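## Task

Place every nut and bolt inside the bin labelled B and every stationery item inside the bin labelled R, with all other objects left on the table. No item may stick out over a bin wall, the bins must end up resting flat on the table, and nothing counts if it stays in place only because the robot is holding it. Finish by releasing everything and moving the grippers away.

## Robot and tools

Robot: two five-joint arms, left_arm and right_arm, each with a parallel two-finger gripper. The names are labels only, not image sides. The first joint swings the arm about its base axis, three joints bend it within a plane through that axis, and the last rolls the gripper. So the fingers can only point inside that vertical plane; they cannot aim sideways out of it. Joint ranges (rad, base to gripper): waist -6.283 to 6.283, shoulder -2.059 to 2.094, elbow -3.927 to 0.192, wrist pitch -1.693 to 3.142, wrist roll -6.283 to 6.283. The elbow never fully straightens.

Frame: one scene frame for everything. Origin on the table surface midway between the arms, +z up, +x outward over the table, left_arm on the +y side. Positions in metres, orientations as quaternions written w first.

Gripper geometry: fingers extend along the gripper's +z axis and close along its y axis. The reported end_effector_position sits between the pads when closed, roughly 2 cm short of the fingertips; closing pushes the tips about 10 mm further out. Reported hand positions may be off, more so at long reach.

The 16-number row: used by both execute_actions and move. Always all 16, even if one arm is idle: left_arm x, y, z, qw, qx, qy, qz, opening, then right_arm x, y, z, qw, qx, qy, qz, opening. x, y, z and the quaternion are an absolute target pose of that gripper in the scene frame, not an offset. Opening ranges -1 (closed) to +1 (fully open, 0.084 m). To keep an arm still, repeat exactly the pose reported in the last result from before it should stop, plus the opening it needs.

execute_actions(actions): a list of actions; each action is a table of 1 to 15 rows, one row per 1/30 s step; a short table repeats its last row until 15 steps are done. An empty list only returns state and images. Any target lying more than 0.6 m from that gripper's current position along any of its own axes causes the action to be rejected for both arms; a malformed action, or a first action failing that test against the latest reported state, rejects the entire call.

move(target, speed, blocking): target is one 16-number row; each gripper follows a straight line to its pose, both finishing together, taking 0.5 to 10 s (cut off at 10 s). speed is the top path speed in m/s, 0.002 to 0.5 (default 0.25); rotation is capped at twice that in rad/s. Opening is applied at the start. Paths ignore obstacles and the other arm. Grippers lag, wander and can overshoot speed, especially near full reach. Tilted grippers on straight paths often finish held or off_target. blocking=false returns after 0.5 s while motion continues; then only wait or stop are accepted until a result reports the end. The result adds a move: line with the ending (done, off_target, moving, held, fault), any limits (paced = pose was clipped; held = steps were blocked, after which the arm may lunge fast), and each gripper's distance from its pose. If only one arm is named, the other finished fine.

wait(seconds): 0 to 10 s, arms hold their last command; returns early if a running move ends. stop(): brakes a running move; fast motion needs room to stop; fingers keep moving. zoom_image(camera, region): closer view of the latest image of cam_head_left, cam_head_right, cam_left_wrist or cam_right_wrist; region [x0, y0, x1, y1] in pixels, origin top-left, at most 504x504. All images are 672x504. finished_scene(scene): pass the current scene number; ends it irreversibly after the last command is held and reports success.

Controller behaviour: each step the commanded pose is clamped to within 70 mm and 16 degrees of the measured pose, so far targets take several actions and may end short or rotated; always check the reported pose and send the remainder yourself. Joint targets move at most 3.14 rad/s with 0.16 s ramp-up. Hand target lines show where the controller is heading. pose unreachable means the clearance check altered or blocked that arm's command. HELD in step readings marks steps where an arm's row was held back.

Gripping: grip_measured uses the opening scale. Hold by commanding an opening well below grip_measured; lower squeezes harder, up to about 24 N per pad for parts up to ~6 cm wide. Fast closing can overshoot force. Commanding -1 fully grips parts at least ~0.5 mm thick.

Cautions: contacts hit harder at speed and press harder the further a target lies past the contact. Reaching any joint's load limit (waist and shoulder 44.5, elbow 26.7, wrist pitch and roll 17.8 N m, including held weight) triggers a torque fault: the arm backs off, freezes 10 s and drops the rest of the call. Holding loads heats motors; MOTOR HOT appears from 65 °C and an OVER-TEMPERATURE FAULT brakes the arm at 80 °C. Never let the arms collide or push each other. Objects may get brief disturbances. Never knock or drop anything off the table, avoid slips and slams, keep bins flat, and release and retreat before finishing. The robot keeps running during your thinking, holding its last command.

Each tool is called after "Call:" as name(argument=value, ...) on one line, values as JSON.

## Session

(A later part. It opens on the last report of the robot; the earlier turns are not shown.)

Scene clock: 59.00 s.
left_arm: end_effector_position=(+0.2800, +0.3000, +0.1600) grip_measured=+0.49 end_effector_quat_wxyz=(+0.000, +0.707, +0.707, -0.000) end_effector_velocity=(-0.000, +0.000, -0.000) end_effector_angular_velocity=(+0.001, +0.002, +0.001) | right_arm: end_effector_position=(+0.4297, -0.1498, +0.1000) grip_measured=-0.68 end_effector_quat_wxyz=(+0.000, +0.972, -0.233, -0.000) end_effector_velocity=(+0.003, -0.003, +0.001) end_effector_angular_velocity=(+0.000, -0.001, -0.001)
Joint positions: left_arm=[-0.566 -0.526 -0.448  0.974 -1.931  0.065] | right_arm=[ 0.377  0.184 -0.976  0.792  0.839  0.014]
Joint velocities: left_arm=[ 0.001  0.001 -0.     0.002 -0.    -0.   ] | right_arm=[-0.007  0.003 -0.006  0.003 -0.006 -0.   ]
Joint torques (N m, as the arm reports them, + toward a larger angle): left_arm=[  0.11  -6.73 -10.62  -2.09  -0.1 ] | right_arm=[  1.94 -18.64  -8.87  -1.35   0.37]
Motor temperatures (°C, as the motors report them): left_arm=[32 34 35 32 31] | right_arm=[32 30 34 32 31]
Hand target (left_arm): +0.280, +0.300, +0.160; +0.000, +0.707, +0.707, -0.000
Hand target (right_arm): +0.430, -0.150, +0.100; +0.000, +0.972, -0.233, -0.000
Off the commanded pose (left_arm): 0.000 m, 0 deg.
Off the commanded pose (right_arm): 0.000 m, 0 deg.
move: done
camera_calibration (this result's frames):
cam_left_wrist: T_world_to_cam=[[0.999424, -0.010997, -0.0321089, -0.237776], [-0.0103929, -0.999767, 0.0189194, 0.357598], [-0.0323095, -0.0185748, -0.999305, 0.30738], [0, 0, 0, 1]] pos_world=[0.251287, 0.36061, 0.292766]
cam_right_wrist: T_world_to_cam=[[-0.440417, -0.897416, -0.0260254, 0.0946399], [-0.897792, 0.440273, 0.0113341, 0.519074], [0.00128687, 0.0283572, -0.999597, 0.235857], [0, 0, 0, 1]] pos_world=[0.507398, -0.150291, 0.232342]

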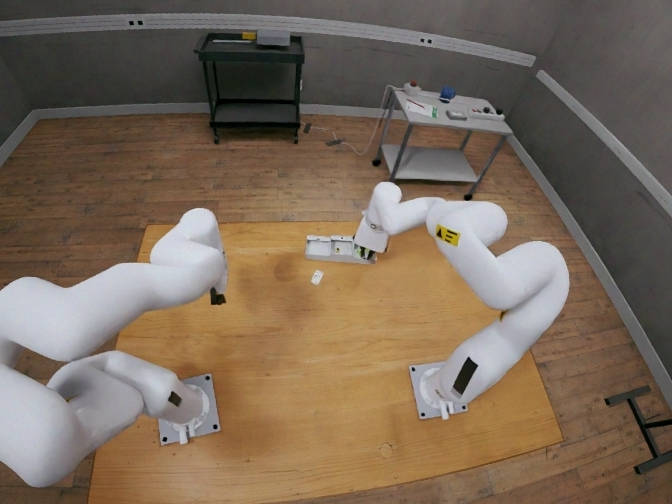

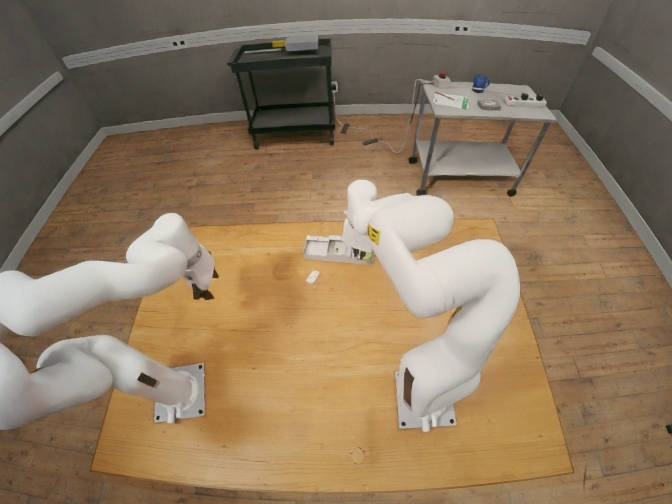

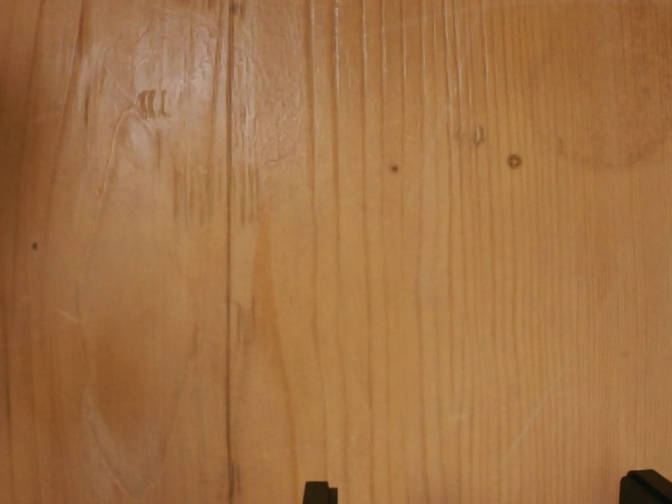

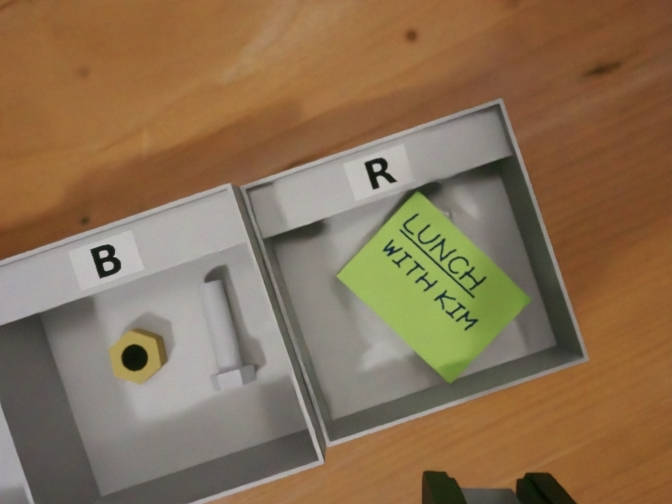

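Call:
move(target=[0.28,0.30,0.16,0,0.7071,0.7071,0,0.5,0.480,-0.171,0.085,0,0.972,-0.233,0,-1], speed=0.15)

Call:
move(target=[0.28,0.30,0.16,0,0.7071,0.7071,0,0.5,0.480,-0.171,0.044,0,0.972,-0.233,0,-1], speed=0.07)

Scene clock: 60.23 s.
left_arm: end_effector_position=(+0.2800, +0.3000, +0.1600) grip_measured=+0.49 end_effector_quat_wxyz=(+0.000, +0.707, +0.707, -0.000) end_effector_velocity=(+0.000, +0.001, +0.000) end_effector_angular_velocity=(-0.000, -0.001, +0.002) | right_arm: end_effector_position=(+0.4796, -0.1709, +0.0850) grip_measured=-0.68 end_effector_quat_wxyz=(-0.000, +0.972, -0.233, +0.000) end_effector_velocity=(+0.003, -0.000, -0.001) end_effector_angular_velocity=(-0.000, +0.001, +0.001)
Joint positions: left_arm=[-0.566 -0.526 -0.448  0.974 -1.931  0.065] | right_arm=[ 0.304  0.331 -1.133  0.802  0.766  0.014]
Joint velocities: left_arm=[ 0.002 -0.001 -0.     0.001  0.    -0.   ] | right_arm=[-0.002  0.01  -0.013  0.004 -0.003  0.   ]
Joint torques (N m, as the arm reports them, + toward a larger angle): left_arm=[  0.3   -7.1  -10.72  -2.1   -0.25] | right_arm=[  2.23 -21.25  -9.02  -1.5    0.25]
Motor temperatures (°C, as the motors report them): left_arm=[32 34 35 32 31] | right_arm=[32 30 34 32 31]
Hand target (left_arm): +0.280, +0.300, +0.160; +0.000, +0.707, +0.707, -0.000
Hand target (right_arm): +0.480, -0.171, +0.085; +0.000, +0.972, -0.233, +0.000
Off the commanded pose (left_arm): 0.000 m, 0 deg.
Off the commanded pose (right_arm): 0.000 m, 0 deg.
move: done
camera_calibration (this result's frames):
cam_left_wrist: T_world_to_cam=[[0.999424, -0.0109968, -0.0321089, -0.237776], [-0.0103927, -0.999767, 0.0189194, 0.357598], [-0.0323095, -0.0185748, -0.999305, 0.30738], [0, 0, 0, 1]] pos_world=[0.251287, 0.36061, 0.292766]
cam_right_wrist: T_world_to_cam=[[-0.440488, -0.897375, -0.0262472, 0.0972962], [-0.897757, 0.440351, 0.0111002, 0.573375], [0.00159693, 0.0284532, -0.999594, 0.221362], [0, 0, 0, 1]] pos_world=[0.557256, -0.171474, 0.217462]

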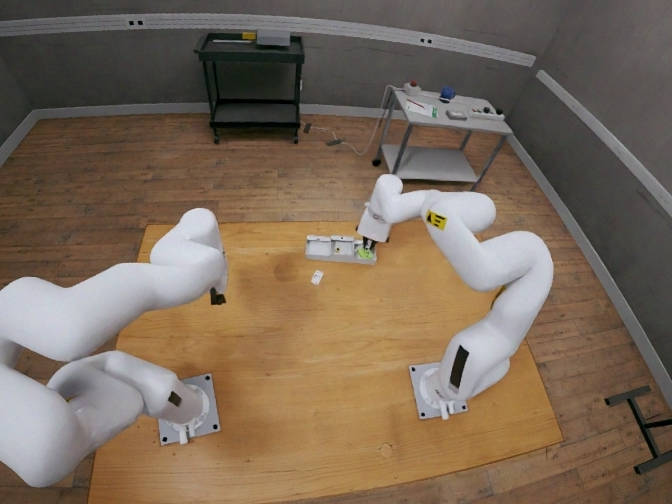

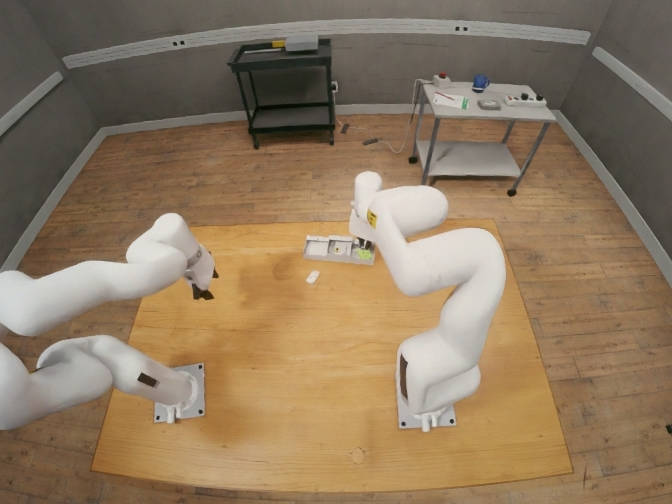

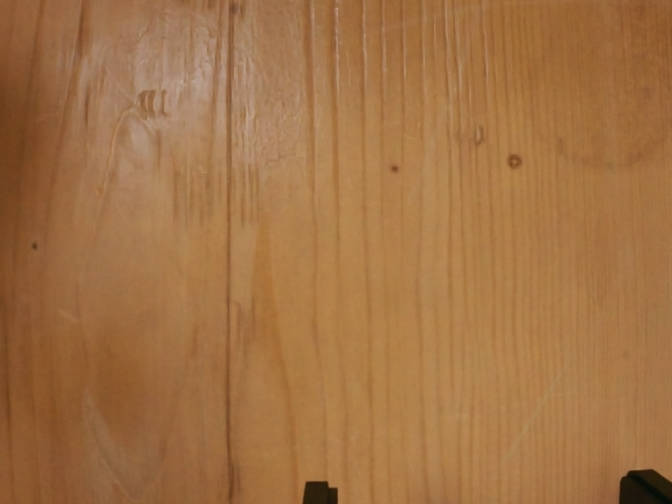

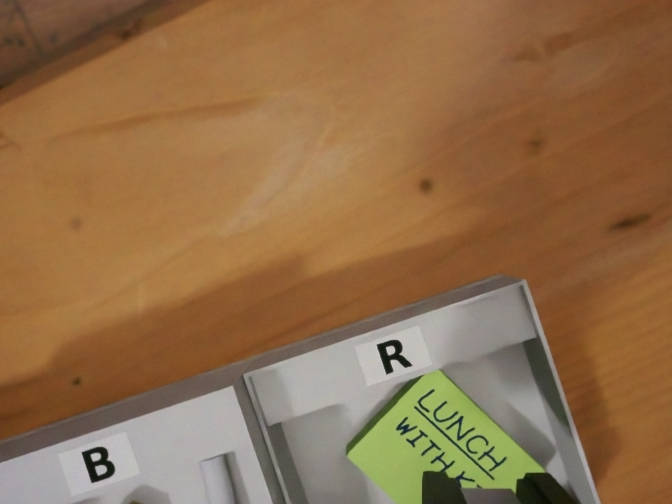

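Scene clock: 61.33 s.
left_arm: end_effector_position=(+0.2800, +0.3000, +0.1600) grip_measured=+0.49 end_effector_quat_wxyz=(+0.000, +0.707, +0.707, -0.000) end_effector_velocity=(+0.000, -0.000, +0.000) end_effector_angular_velocity=(-0.000, -0.001, +0.000) | right_arm: end_effector_position=(+0.4800, -0.1710, +0.0444) grip_measured=-0.68 end_effector_quat_wxyz=(-0.000, +0.972, -0.233, +0.000) end_effector_velocity=(+0.000, -0.001, -0.003) end_effector_angular_velocity=(-0.000, +0.001, -0.001)
Joint positions: left_arm=[-0.566 -0.526 -0.448  0.974 -1.931  0.065] | right_arm=[ 0.304  0.41  -1.115  0.704  0.766  0.014]
Joint velocities: left_arm=[ 0.    -0.    -0.    -0.001  0.    -0.   ] | right_arm=[-0.001  0.006  0.    -0.006 -0.     0.   ]
Joint torques (N m, as the arm reports them, + toward a larger angle): left_arm=[  0.43  -6.73 -10.58  -2.12  -0.29] | right_arm=[  1.89 -21.96  -8.49  -1.5    0.27]
Motor temperatures (°C, as the motors report them): left_arm=[32 34 35 32 31] | right_arm=[32 30 34 32 31]
Hand target (left_arm): +0.280, +0.300, +0.160; +0.000, +0.707, +0.707, -0.000
Hand target (right_arm): +0.480, -0.171, +0.044; +0.000, +0.972, -0.233, +0.000
Off the commanded pose (left_arm): 0.000 m, 0 deg.
Off the commanded pose (right_arm): 0.000 m, 0 deg.
move: done
camera_calibration (this result's frames):
cam_left_wrist: T_world_to_cam=[[0.999424, -0.0109971, -0.0321088, -0.237776], [-0.010393, -0.999767, 0.0189195, 0.357598], [-0.0323094, -0.0185749, -0.999305, 0.30738], [0, 0, 0, 1]] pos_world=[0.251287, 0.36061, 0.292766]
cam_right_wrist: T_world_to_cam=[[-0.440584, -0.897327, -0.0262643, 0.0964312], [-0.89771, 0.440448, 0.0110819, 0.574228], [0.00162402, 0.0284602, -0.999594, 0.180693], [0, 0, 0, 1]] pos_world=[0.557683, -0.17153, 0.176789]

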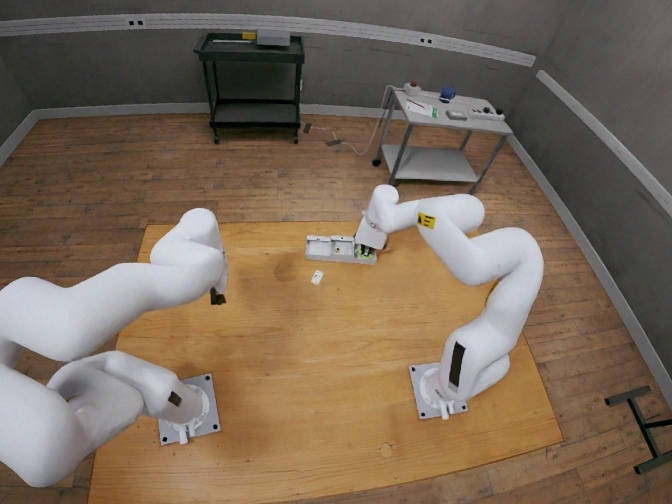

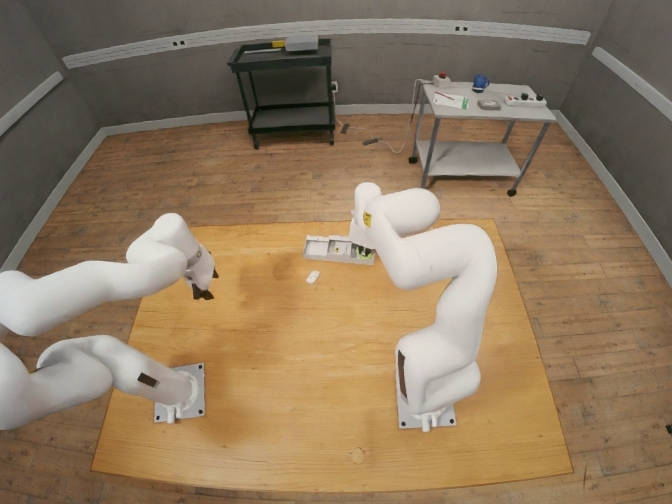

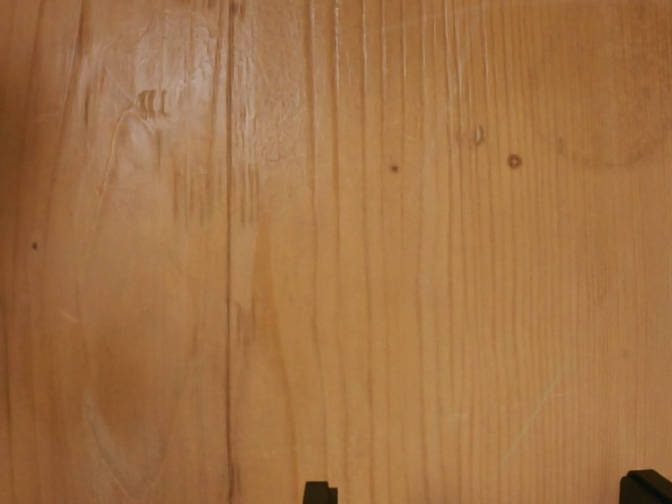

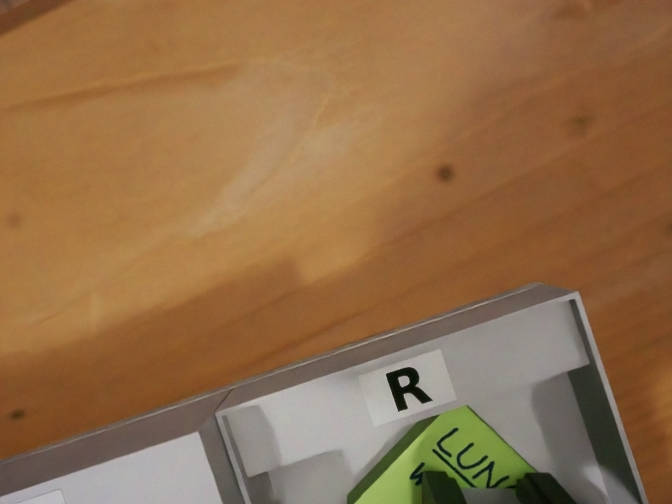

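No contact yet; lower a little.

Call:
move(target=[0.28,0.30,0.16,0,0.7071,0.7071,0,0.5,0.480,-0.171,0.038,0,0.972,-0.233,0,-1], speed=0.03)

Scene clock: 62.10 s.
left_arm: end_effector_position=(+0.2800, +0.3000, +0.1600) grip_measured=+0.49 end_effector_quat_wxyz=(+0.000, +0.707, +0.707, -0.000) end_effector_velocity=(-0.000, +0.000, +0.000) end_effector_angular_velocity=(+0.000, +0.000, +0.000) | right_arm: end_effector_position=(+0.4819, -0.1704, +0.0413) grip_measured=-0.68 end_effector_quat_wxyz=(-0.001, +0.972, -0.233, +0.002) end_effector_velocity=(+0.001, +0.000, -0.002) end_effector_angular_velocity=(+0.001, -0.004, -0.000)
Joint positions: left_arm=[-0.566 -0.526 -0.448  0.974 -1.931  0.065] | right_arm=[ 0.304  0.419 -1.117  0.692  0.766  0.014]
Joint velocities: left_arm=[ 0.001 -0.001 -0.     0.001  0.001  0.   ] | right_arm=[-0.     0.006 -0.001 -0.01  -0.     0.   ]
Joint torques (N m, as the arm reports them, + toward a larger angle): left_arm=[  0.19  -7.2  -10.67  -1.95  -0.33] | right_arm=[  1.27 -10.2   -5.33  -1.96   0.08]
Motor temperatures (°C, as the motors report them): left_arm=[32 34 35 32 31] | right_arm=[32 30 34 32 31]
Hand target (left_arm): +0.280, +0.300, +0.160; +0.000, +0.707, +0.707, -0.000
Hand target (right_arm): +0.480, -0.171, +0.038; +0.000, +0.972, -0.233, -0.000
Off the commanded pose (left_arm): 0.000 m, 0 deg.
Off the commanded pose (right_arm): 0.004 m, 0 deg.
move: off_target (right_arm)
camera_calibration (this result's frames):
cam_left_wrist: T_world_to_cam=[[0.999424, -0.0109971, -0.0321089, -0.237776], [-0.010393, -0.999767, 0.0189194, 0.357598], [-0.0323095, -0.0185748, -0.999305, 0.30738], [0, 0, 0, 1]] pos_world=[0.251287, 0.36061, 0.292766]
cam_right_wrist: T_world_to_cam=[[-0.440374, -0.897313, -0.0300019, 0.097743], [-0.897788, 0.440371, 0.00707949, 0.575842], [0.00685944, 0.030053, -0.999525, 0.17537], [0, 0, 0, 1]] pos_world=[0.558825, -0.171149, 0.174142]

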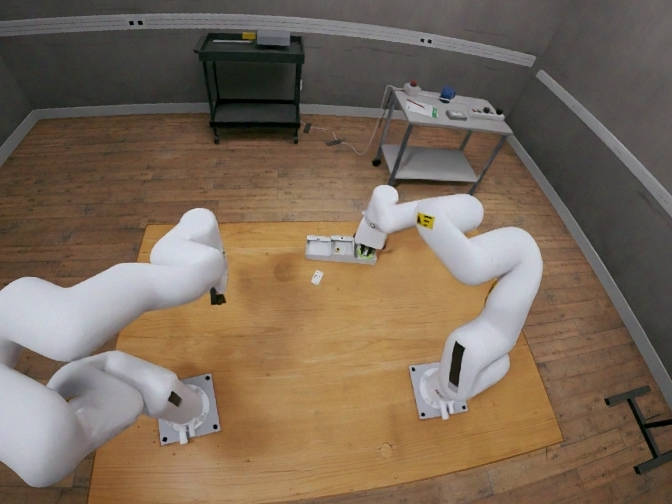

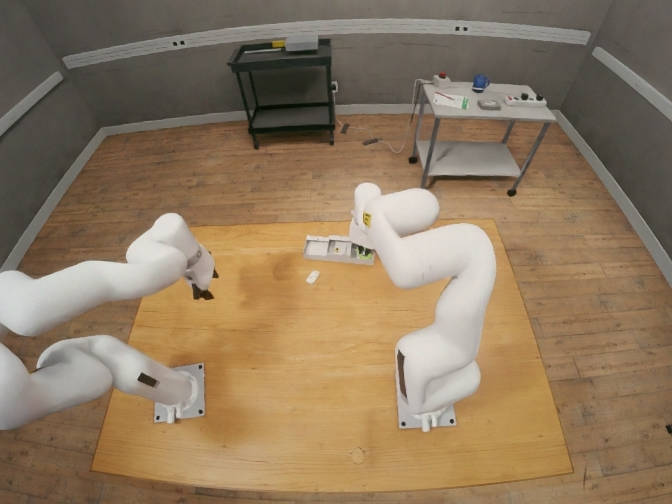

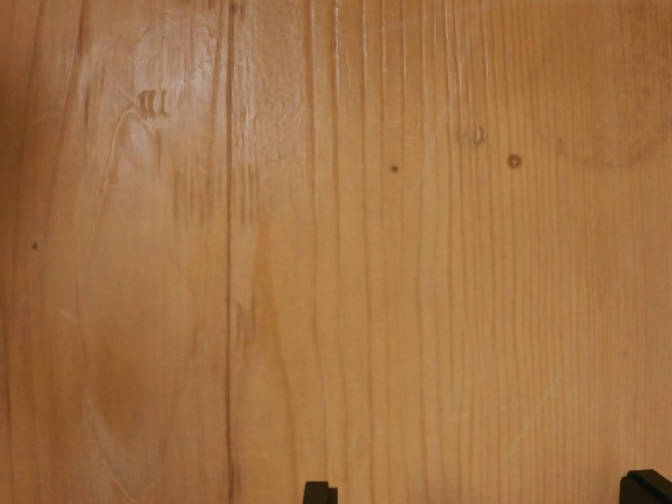

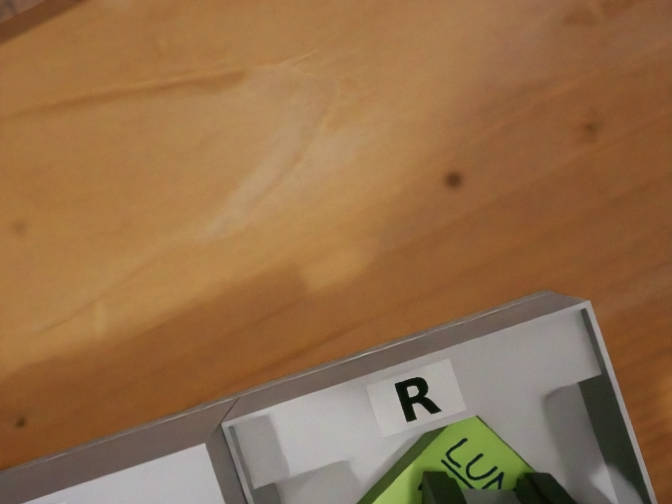

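Call:
move(target=[0.28,0.30,0.16,0,0.7071,0.7071,0,0.5,0.480,-0.171,0.045,0,0.972,-0.233,0,-0.4], speed=0.03)

Call:
move(target=[0.28,0.30,0.16,0,0.7071,0.7071,0,0.5,0.46,-0.175,0.11,0,0.972,-0.233,0,-0.4], speed=0.15)

Scene clock: 63.03 s.
left_arm: end_effector_position=(+0.2800, +0.3000, +0.1600) grip_measured=+0.49 end_effector_quat_wxyz=(+0.000, +0.707, +0.707, -0.000) end_effector_velocity=(-0.000, +0.000, -0.000) end_effector_angular_velocity=(+0.000, +0.001, +0.000) | right_arm: end_effector_position=(+0.4798, -0.1710, +0.0445) grip_measured=-0.42 end_effector_quat_wxyz=(+0.000, +0.972, -0.233, -0.000) end_effector_velocity=(+0.001, -0.000, +0.003) end_effector_angular_velocity=(+0.001, -0.002, -0.000)
Joint positions: left_arm=[-0.566 -0.526 -0.448  0.974 -1.931  0.065] | right_arm=[ 0.304  0.41  -1.115  0.706  0.766  0.026]
Joint velocities: left_arm=[ 0.     0.     0.     0.001 -0.    -0.   ] | right_arm=[-0.    -0.006 -0.001  0.005 -0.     0.   ]
Joint torques (N m, as the arm reports them, + toward a larger angle): left_arm=[  0.14  -7.   -10.66  -2.03  -0.3 ] | right_arm=[  1.77 -21.71  -8.55  -1.28   0.2 ]
Motor temperatures (°C, as the motors report them): left_arm=[32 34 35 32 31] | right_arm=[32 30 34 32 31]
Hand target (left_arm): +0.280, +0.300, +0.160; +0.000, +0.707, +0.707, -0.000
Hand target (right_arm): +0.480, -0.171, +0.045; +0.000, +0.972, -0.233, +0.000
Off the commanded pose (left_arm): 0.000 m, 0 deg.
Off the commanded pose (right_arm): 0.000 m, 0 deg.
move: done
camera_calibration (this result's frames):
cam_left_wrist: T_world_to_cam=[[0.999424, -0.0109971, -0.0321087, -0.237776], [-0.0103931, -0.999767, 0.0189195, 0.357598], [-0.0323093, -0.0185749, -0.999305, 0.30738], [0, 0, 0, 1]] pos_world=[0.251287, 0.36061, 0.292766]
cam_right_wrist: T_world_to_cam=[[-0.440599, -0.897338, -0.0256535, 0.0962516], [-0.897704, 0.440443, 0.0117358, 0.574015], [0.000767947, 0.0282001, -0.999602, 0.181233], [0, 0, 0, 1]] pos_world=[0.557564, -0.171561, 0.176894]

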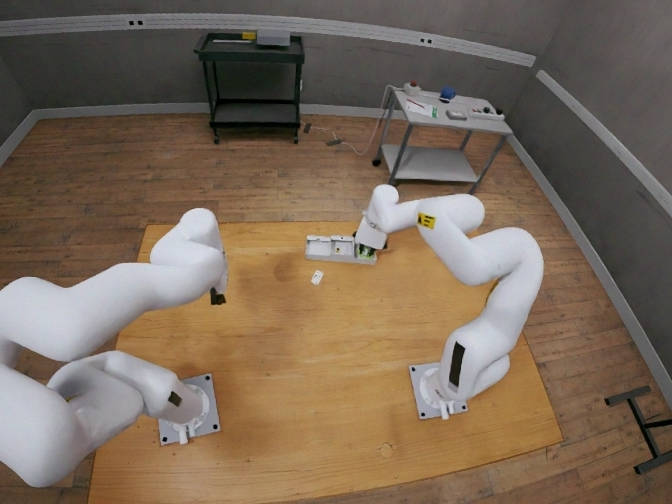

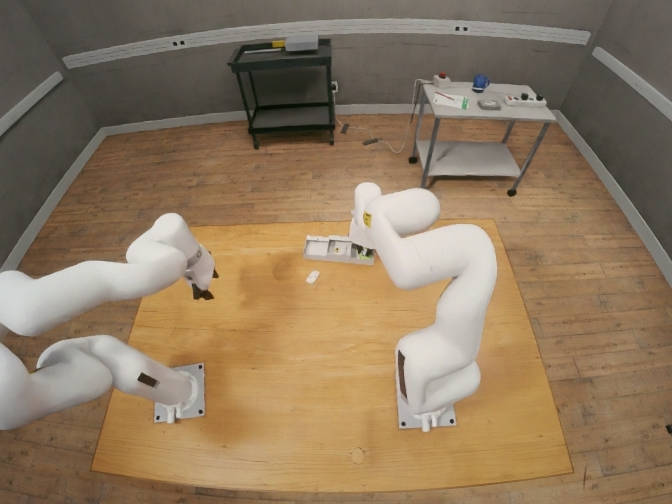

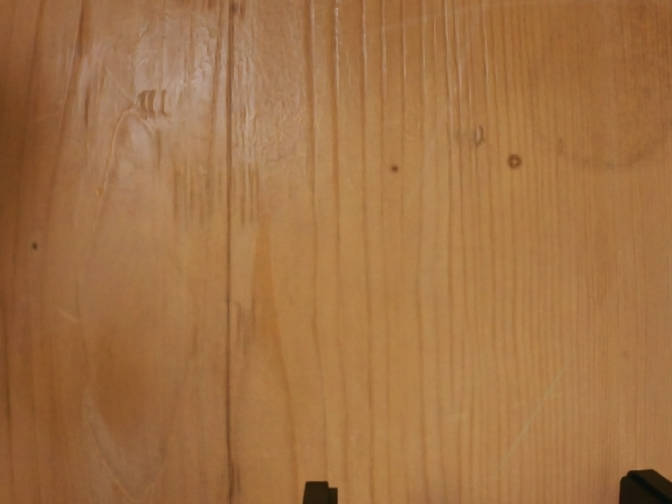

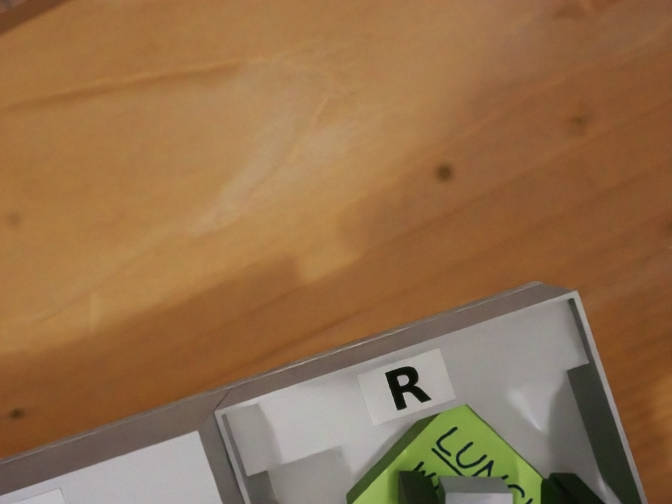

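Scene clock: 64.13 s.
left_arm: end_effector_position=(+0.2800, +0.3000, +0.1600) grip_measured=+0.49 end_effector_quat_wxyz=(+0.000, +0.707, +0.707, -0.000) end_effector_velocity=(+0.000, -0.000, +0.000) end_effector_angular_velocity=(-0.000, -0.001, -0.001) | right_arm: end_effector_position=(+0.4600, -0.1750, +0.1097) grip_measured=-0.42 end_effector_quat_wxyz=(+0.000, +0.972, -0.233, -0.000) end_effector_velocity=(-0.001, +0.000, +0.003) end_effector_angular_velocity=(+0.000, -0.002, +0.001)
Joint positions: left_arm=[-0.566 -0.526 -0.448  0.974 -1.931  0.065] | right_arm=[ 0.308  0.229 -1.069  0.841  0.77   0.026]
Joint velocities: left_arm=[-0.001 -0.    -0.    -0.    -0.    -0.   ] | right_arm=[ 0.001 -0.008  0.001  0.005  0.    -0.   ]
Joint torques (N m, as the arm reports them, + toward a larger angle): left_arm=[  0.92  -6.93 -10.67  -2.21  -0.38] | right_arm=[  2.32 -19.46  -9.28  -1.57   0.23]
Motor temperatures (°C, as the motors report them): left_arm=[32 34 35 32 31] | right_arm=[32 30 34 32 31]
Hand target (left_arm): +0.280, +0.300, +0.160; +0.000, +0.707, +0.707, -0.000
Hand target (right_arm): +0.460, -0.175, +0.110; +0.000, +0.972, -0.233, +0.000
Off the commanded pose (left_arm): 0.000 m, 0 deg.
Off the commanded pose (right_arm): 0.000 m, 0 deg.
move: done
camera_calibration (this result's frames):
cam_left_wrist: T_world_to_cam=[[0.999424, -0.0109971, -0.0321087, -0.237776], [-0.010393, -0.999767, 0.0189195, 0.357598], [-0.0323093, -0.0185749, -0.999305, 0.30738], [0, 0, 0, 1]] pos_world=[0.251287, 0.36061, 0.292766]
cam_right_wrist: T_world_to_cam=[[-0.440614, -0.897327, -0.0257659, 0.0856926], [-0.897696, 0.440462, 0.0116131, 0.557251], [0.000928208, 0.0282469, -0.999601, 0.246385], [0, 0, 0, 1]] pos_world=[0.537771, -0.175513, 0.242023]

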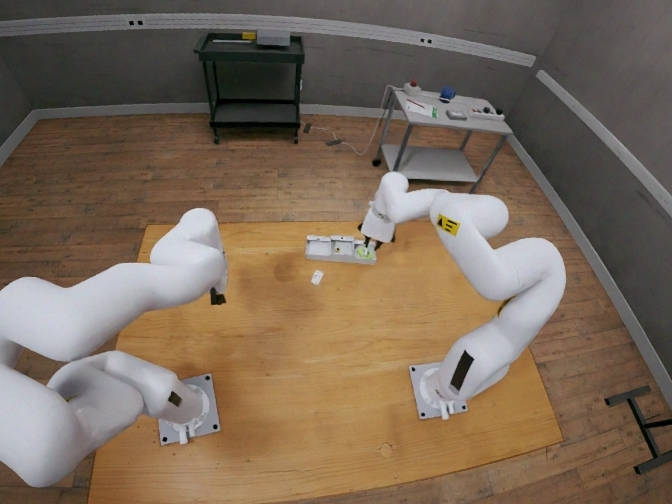

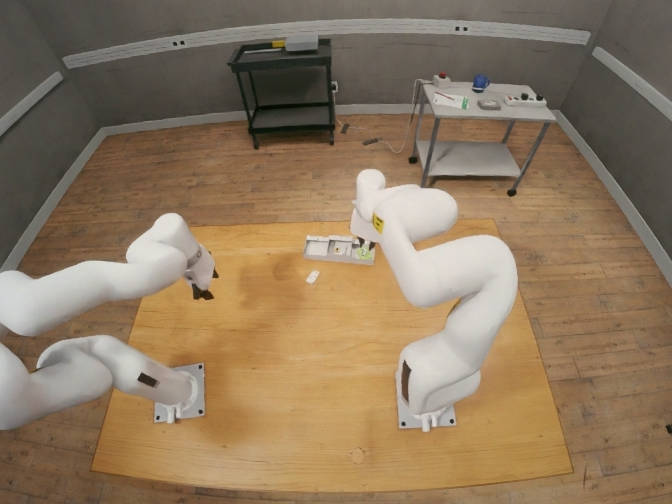

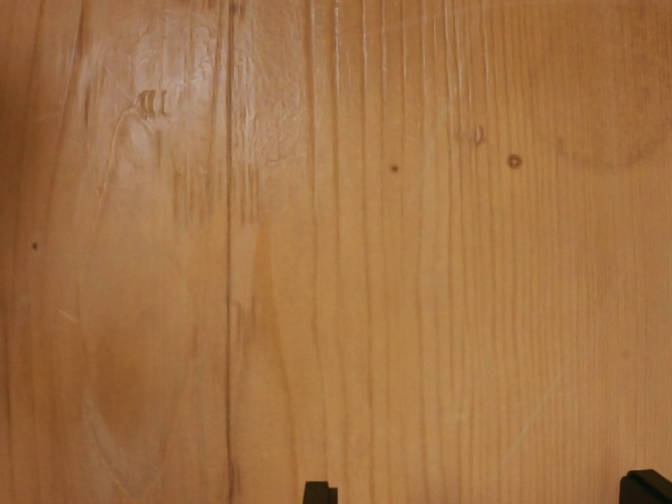

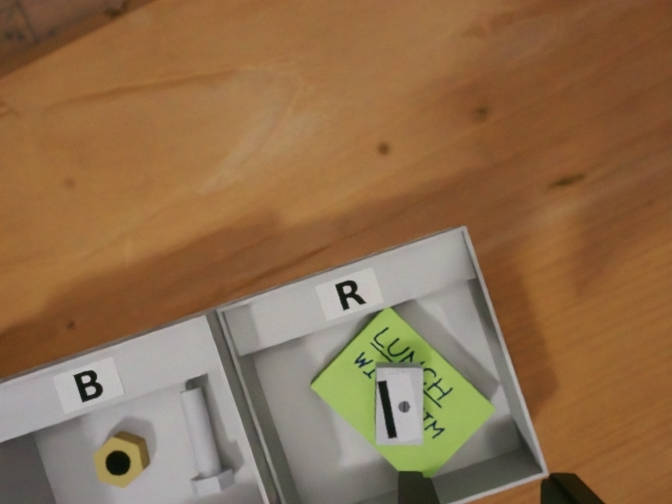

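Call:
zoom_image(camera="cam_head_left", region=[300,225,400,275])

Call:
zoom_image(camera="cam_right_wrist", region=[200,220,570,504])

Region (300, 225, 400, 275) of cam_head_left's 672x504 image, scaled by 5.040, with more detail than that image has.

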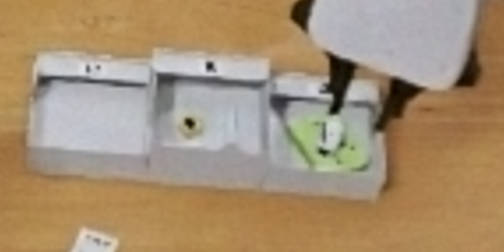

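Region (200, 220, 570, 504) of cam_right_wrist's 672x504 image, scaled by 1.362, with more detail than that image has; it fills the top 387 rows of this view, and the rest is white.

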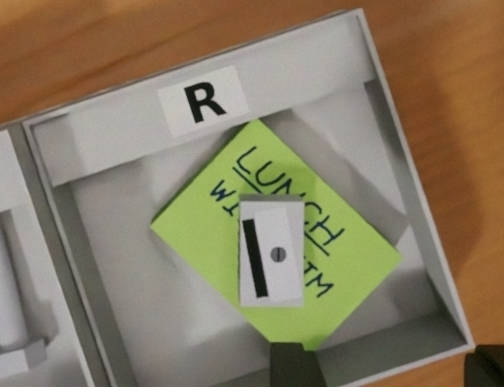

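Call:
move(target=[0.28,0.30,0.16,0,0.7071,0.7071,0,0.5,0.36,-0.28,0.15,0,0.972,-0.233,0,0.5], speed=0.3)

Call:
finished_scene(scene=1)

Scene clock: 65.90 s.
left_arm: end_effector_position=(+0.2800, +0.3000, +0.1600) grip_measured=+0.49 end_effector_quat_wxyz=(+0.000, +0.707, +0.707, -0.000) end_effector_velocity=(-0.000, +0.000, -0.001) end_effector_angular_velocity=(+0.001, +0.002, -0.000) | right_arm: end_effector_position=(+0.3602, -0.2798, +0.1501) grip_measured=+0.49 end_effector_quat_wxyz=(+0.000, +0.972, -0.233, -0.000) end_effector_velocity=(-0.001, -0.002, +0.002) end_effector_angular_velocity=(+0.000, -0.003, -0.001)
Joint positions: left_arm=[-0.566 -0.526 -0.448  0.974 -1.931  0.065] | right_arm=[ 0.121 -0.226 -0.666  0.893  0.582  0.065]
Joint velocities: left_arm=[ 0.     0.002 -0.    -0.     0.001 -0.   ] | right_arm=[-0.004 -0.011  0.005  0.003 -0.003  0.   ]
Joint torques (N m, as the arm reports them, + toward a larger angle): left_arm=[  0.44  -7.23 -10.65  -2.04  -0.29] | right_arm=[  2.07 -12.81  -9.45  -1.32   0.24]
Motor temperatures (°C, as the motors report them): left_arm=[32 34 35 32 31] | right_arm=[32 30 34 32 31]
Hand target (left_arm): +0.280, +0.300, +0.160; +0.000, +0.707, +0.707, -0.000
Hand target (right_arm): +0.360, -0.280, +0.150; +0.000, +0.972, -0.233, -0.000
Off the commanded pose (left_arm): 0.000 m, 0 deg.
Off the commanded pose (right_arm): 0.000 m, 0 deg.
move: done; limits=paced
camera_calibration (this result's frames):
cam_left_wrist: T_world_to_cam=[[0.999424, -0.0109973, -0.032109, -0.237776], [-0.0103933, -0.999767, 0.0189194, 0.357598], [-0.0323095, -0.0185748, -0.999305, 0.30738], [0, 0, 0, 1]] pos_world=[0.251287, 0.36061, 0.292766]
cam_right_wrist: T_world_to_cam=[[-0.440533, -0.897365, -0.0258197, -0.051368], [-0.897736, 0.440379, 0.0116718, 0.513303], [0.000896568, 0.0283211, -0.999598, 0.289849], [0, 0, 0, 1]] pos_world=[0.437921, -0.280352, 0.282415]

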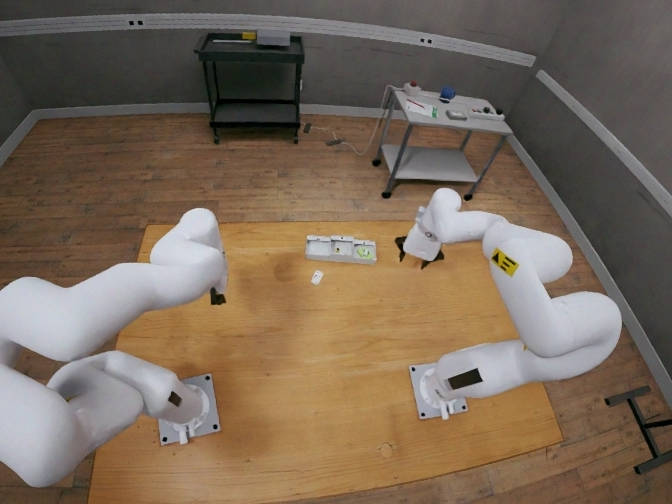

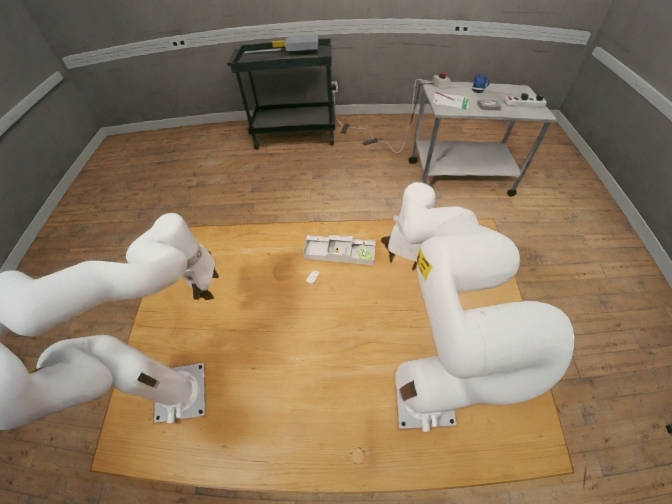

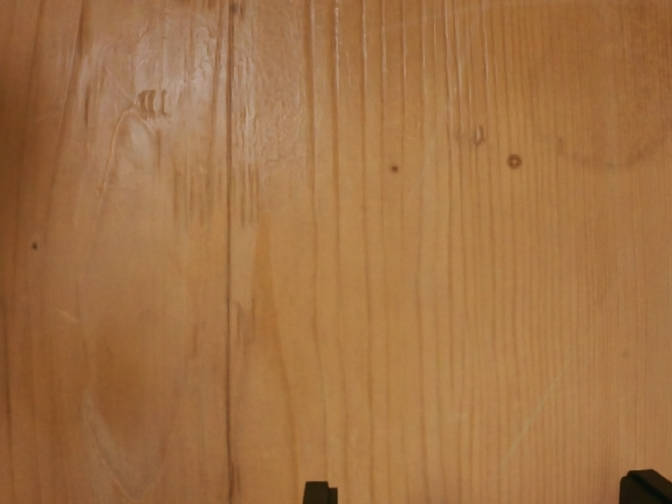

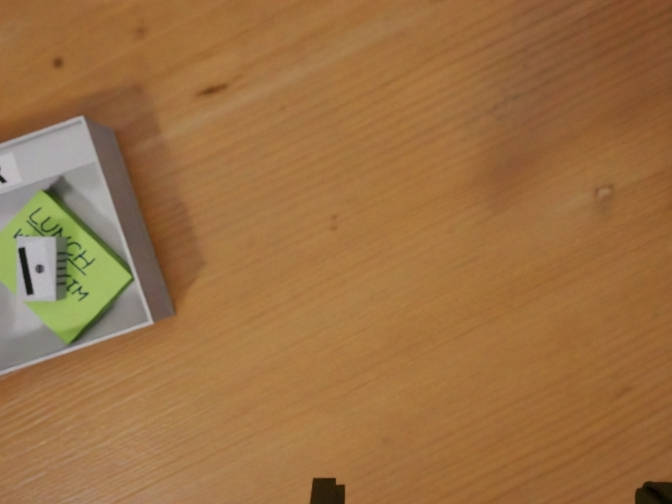

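The scene is finished: the task was done.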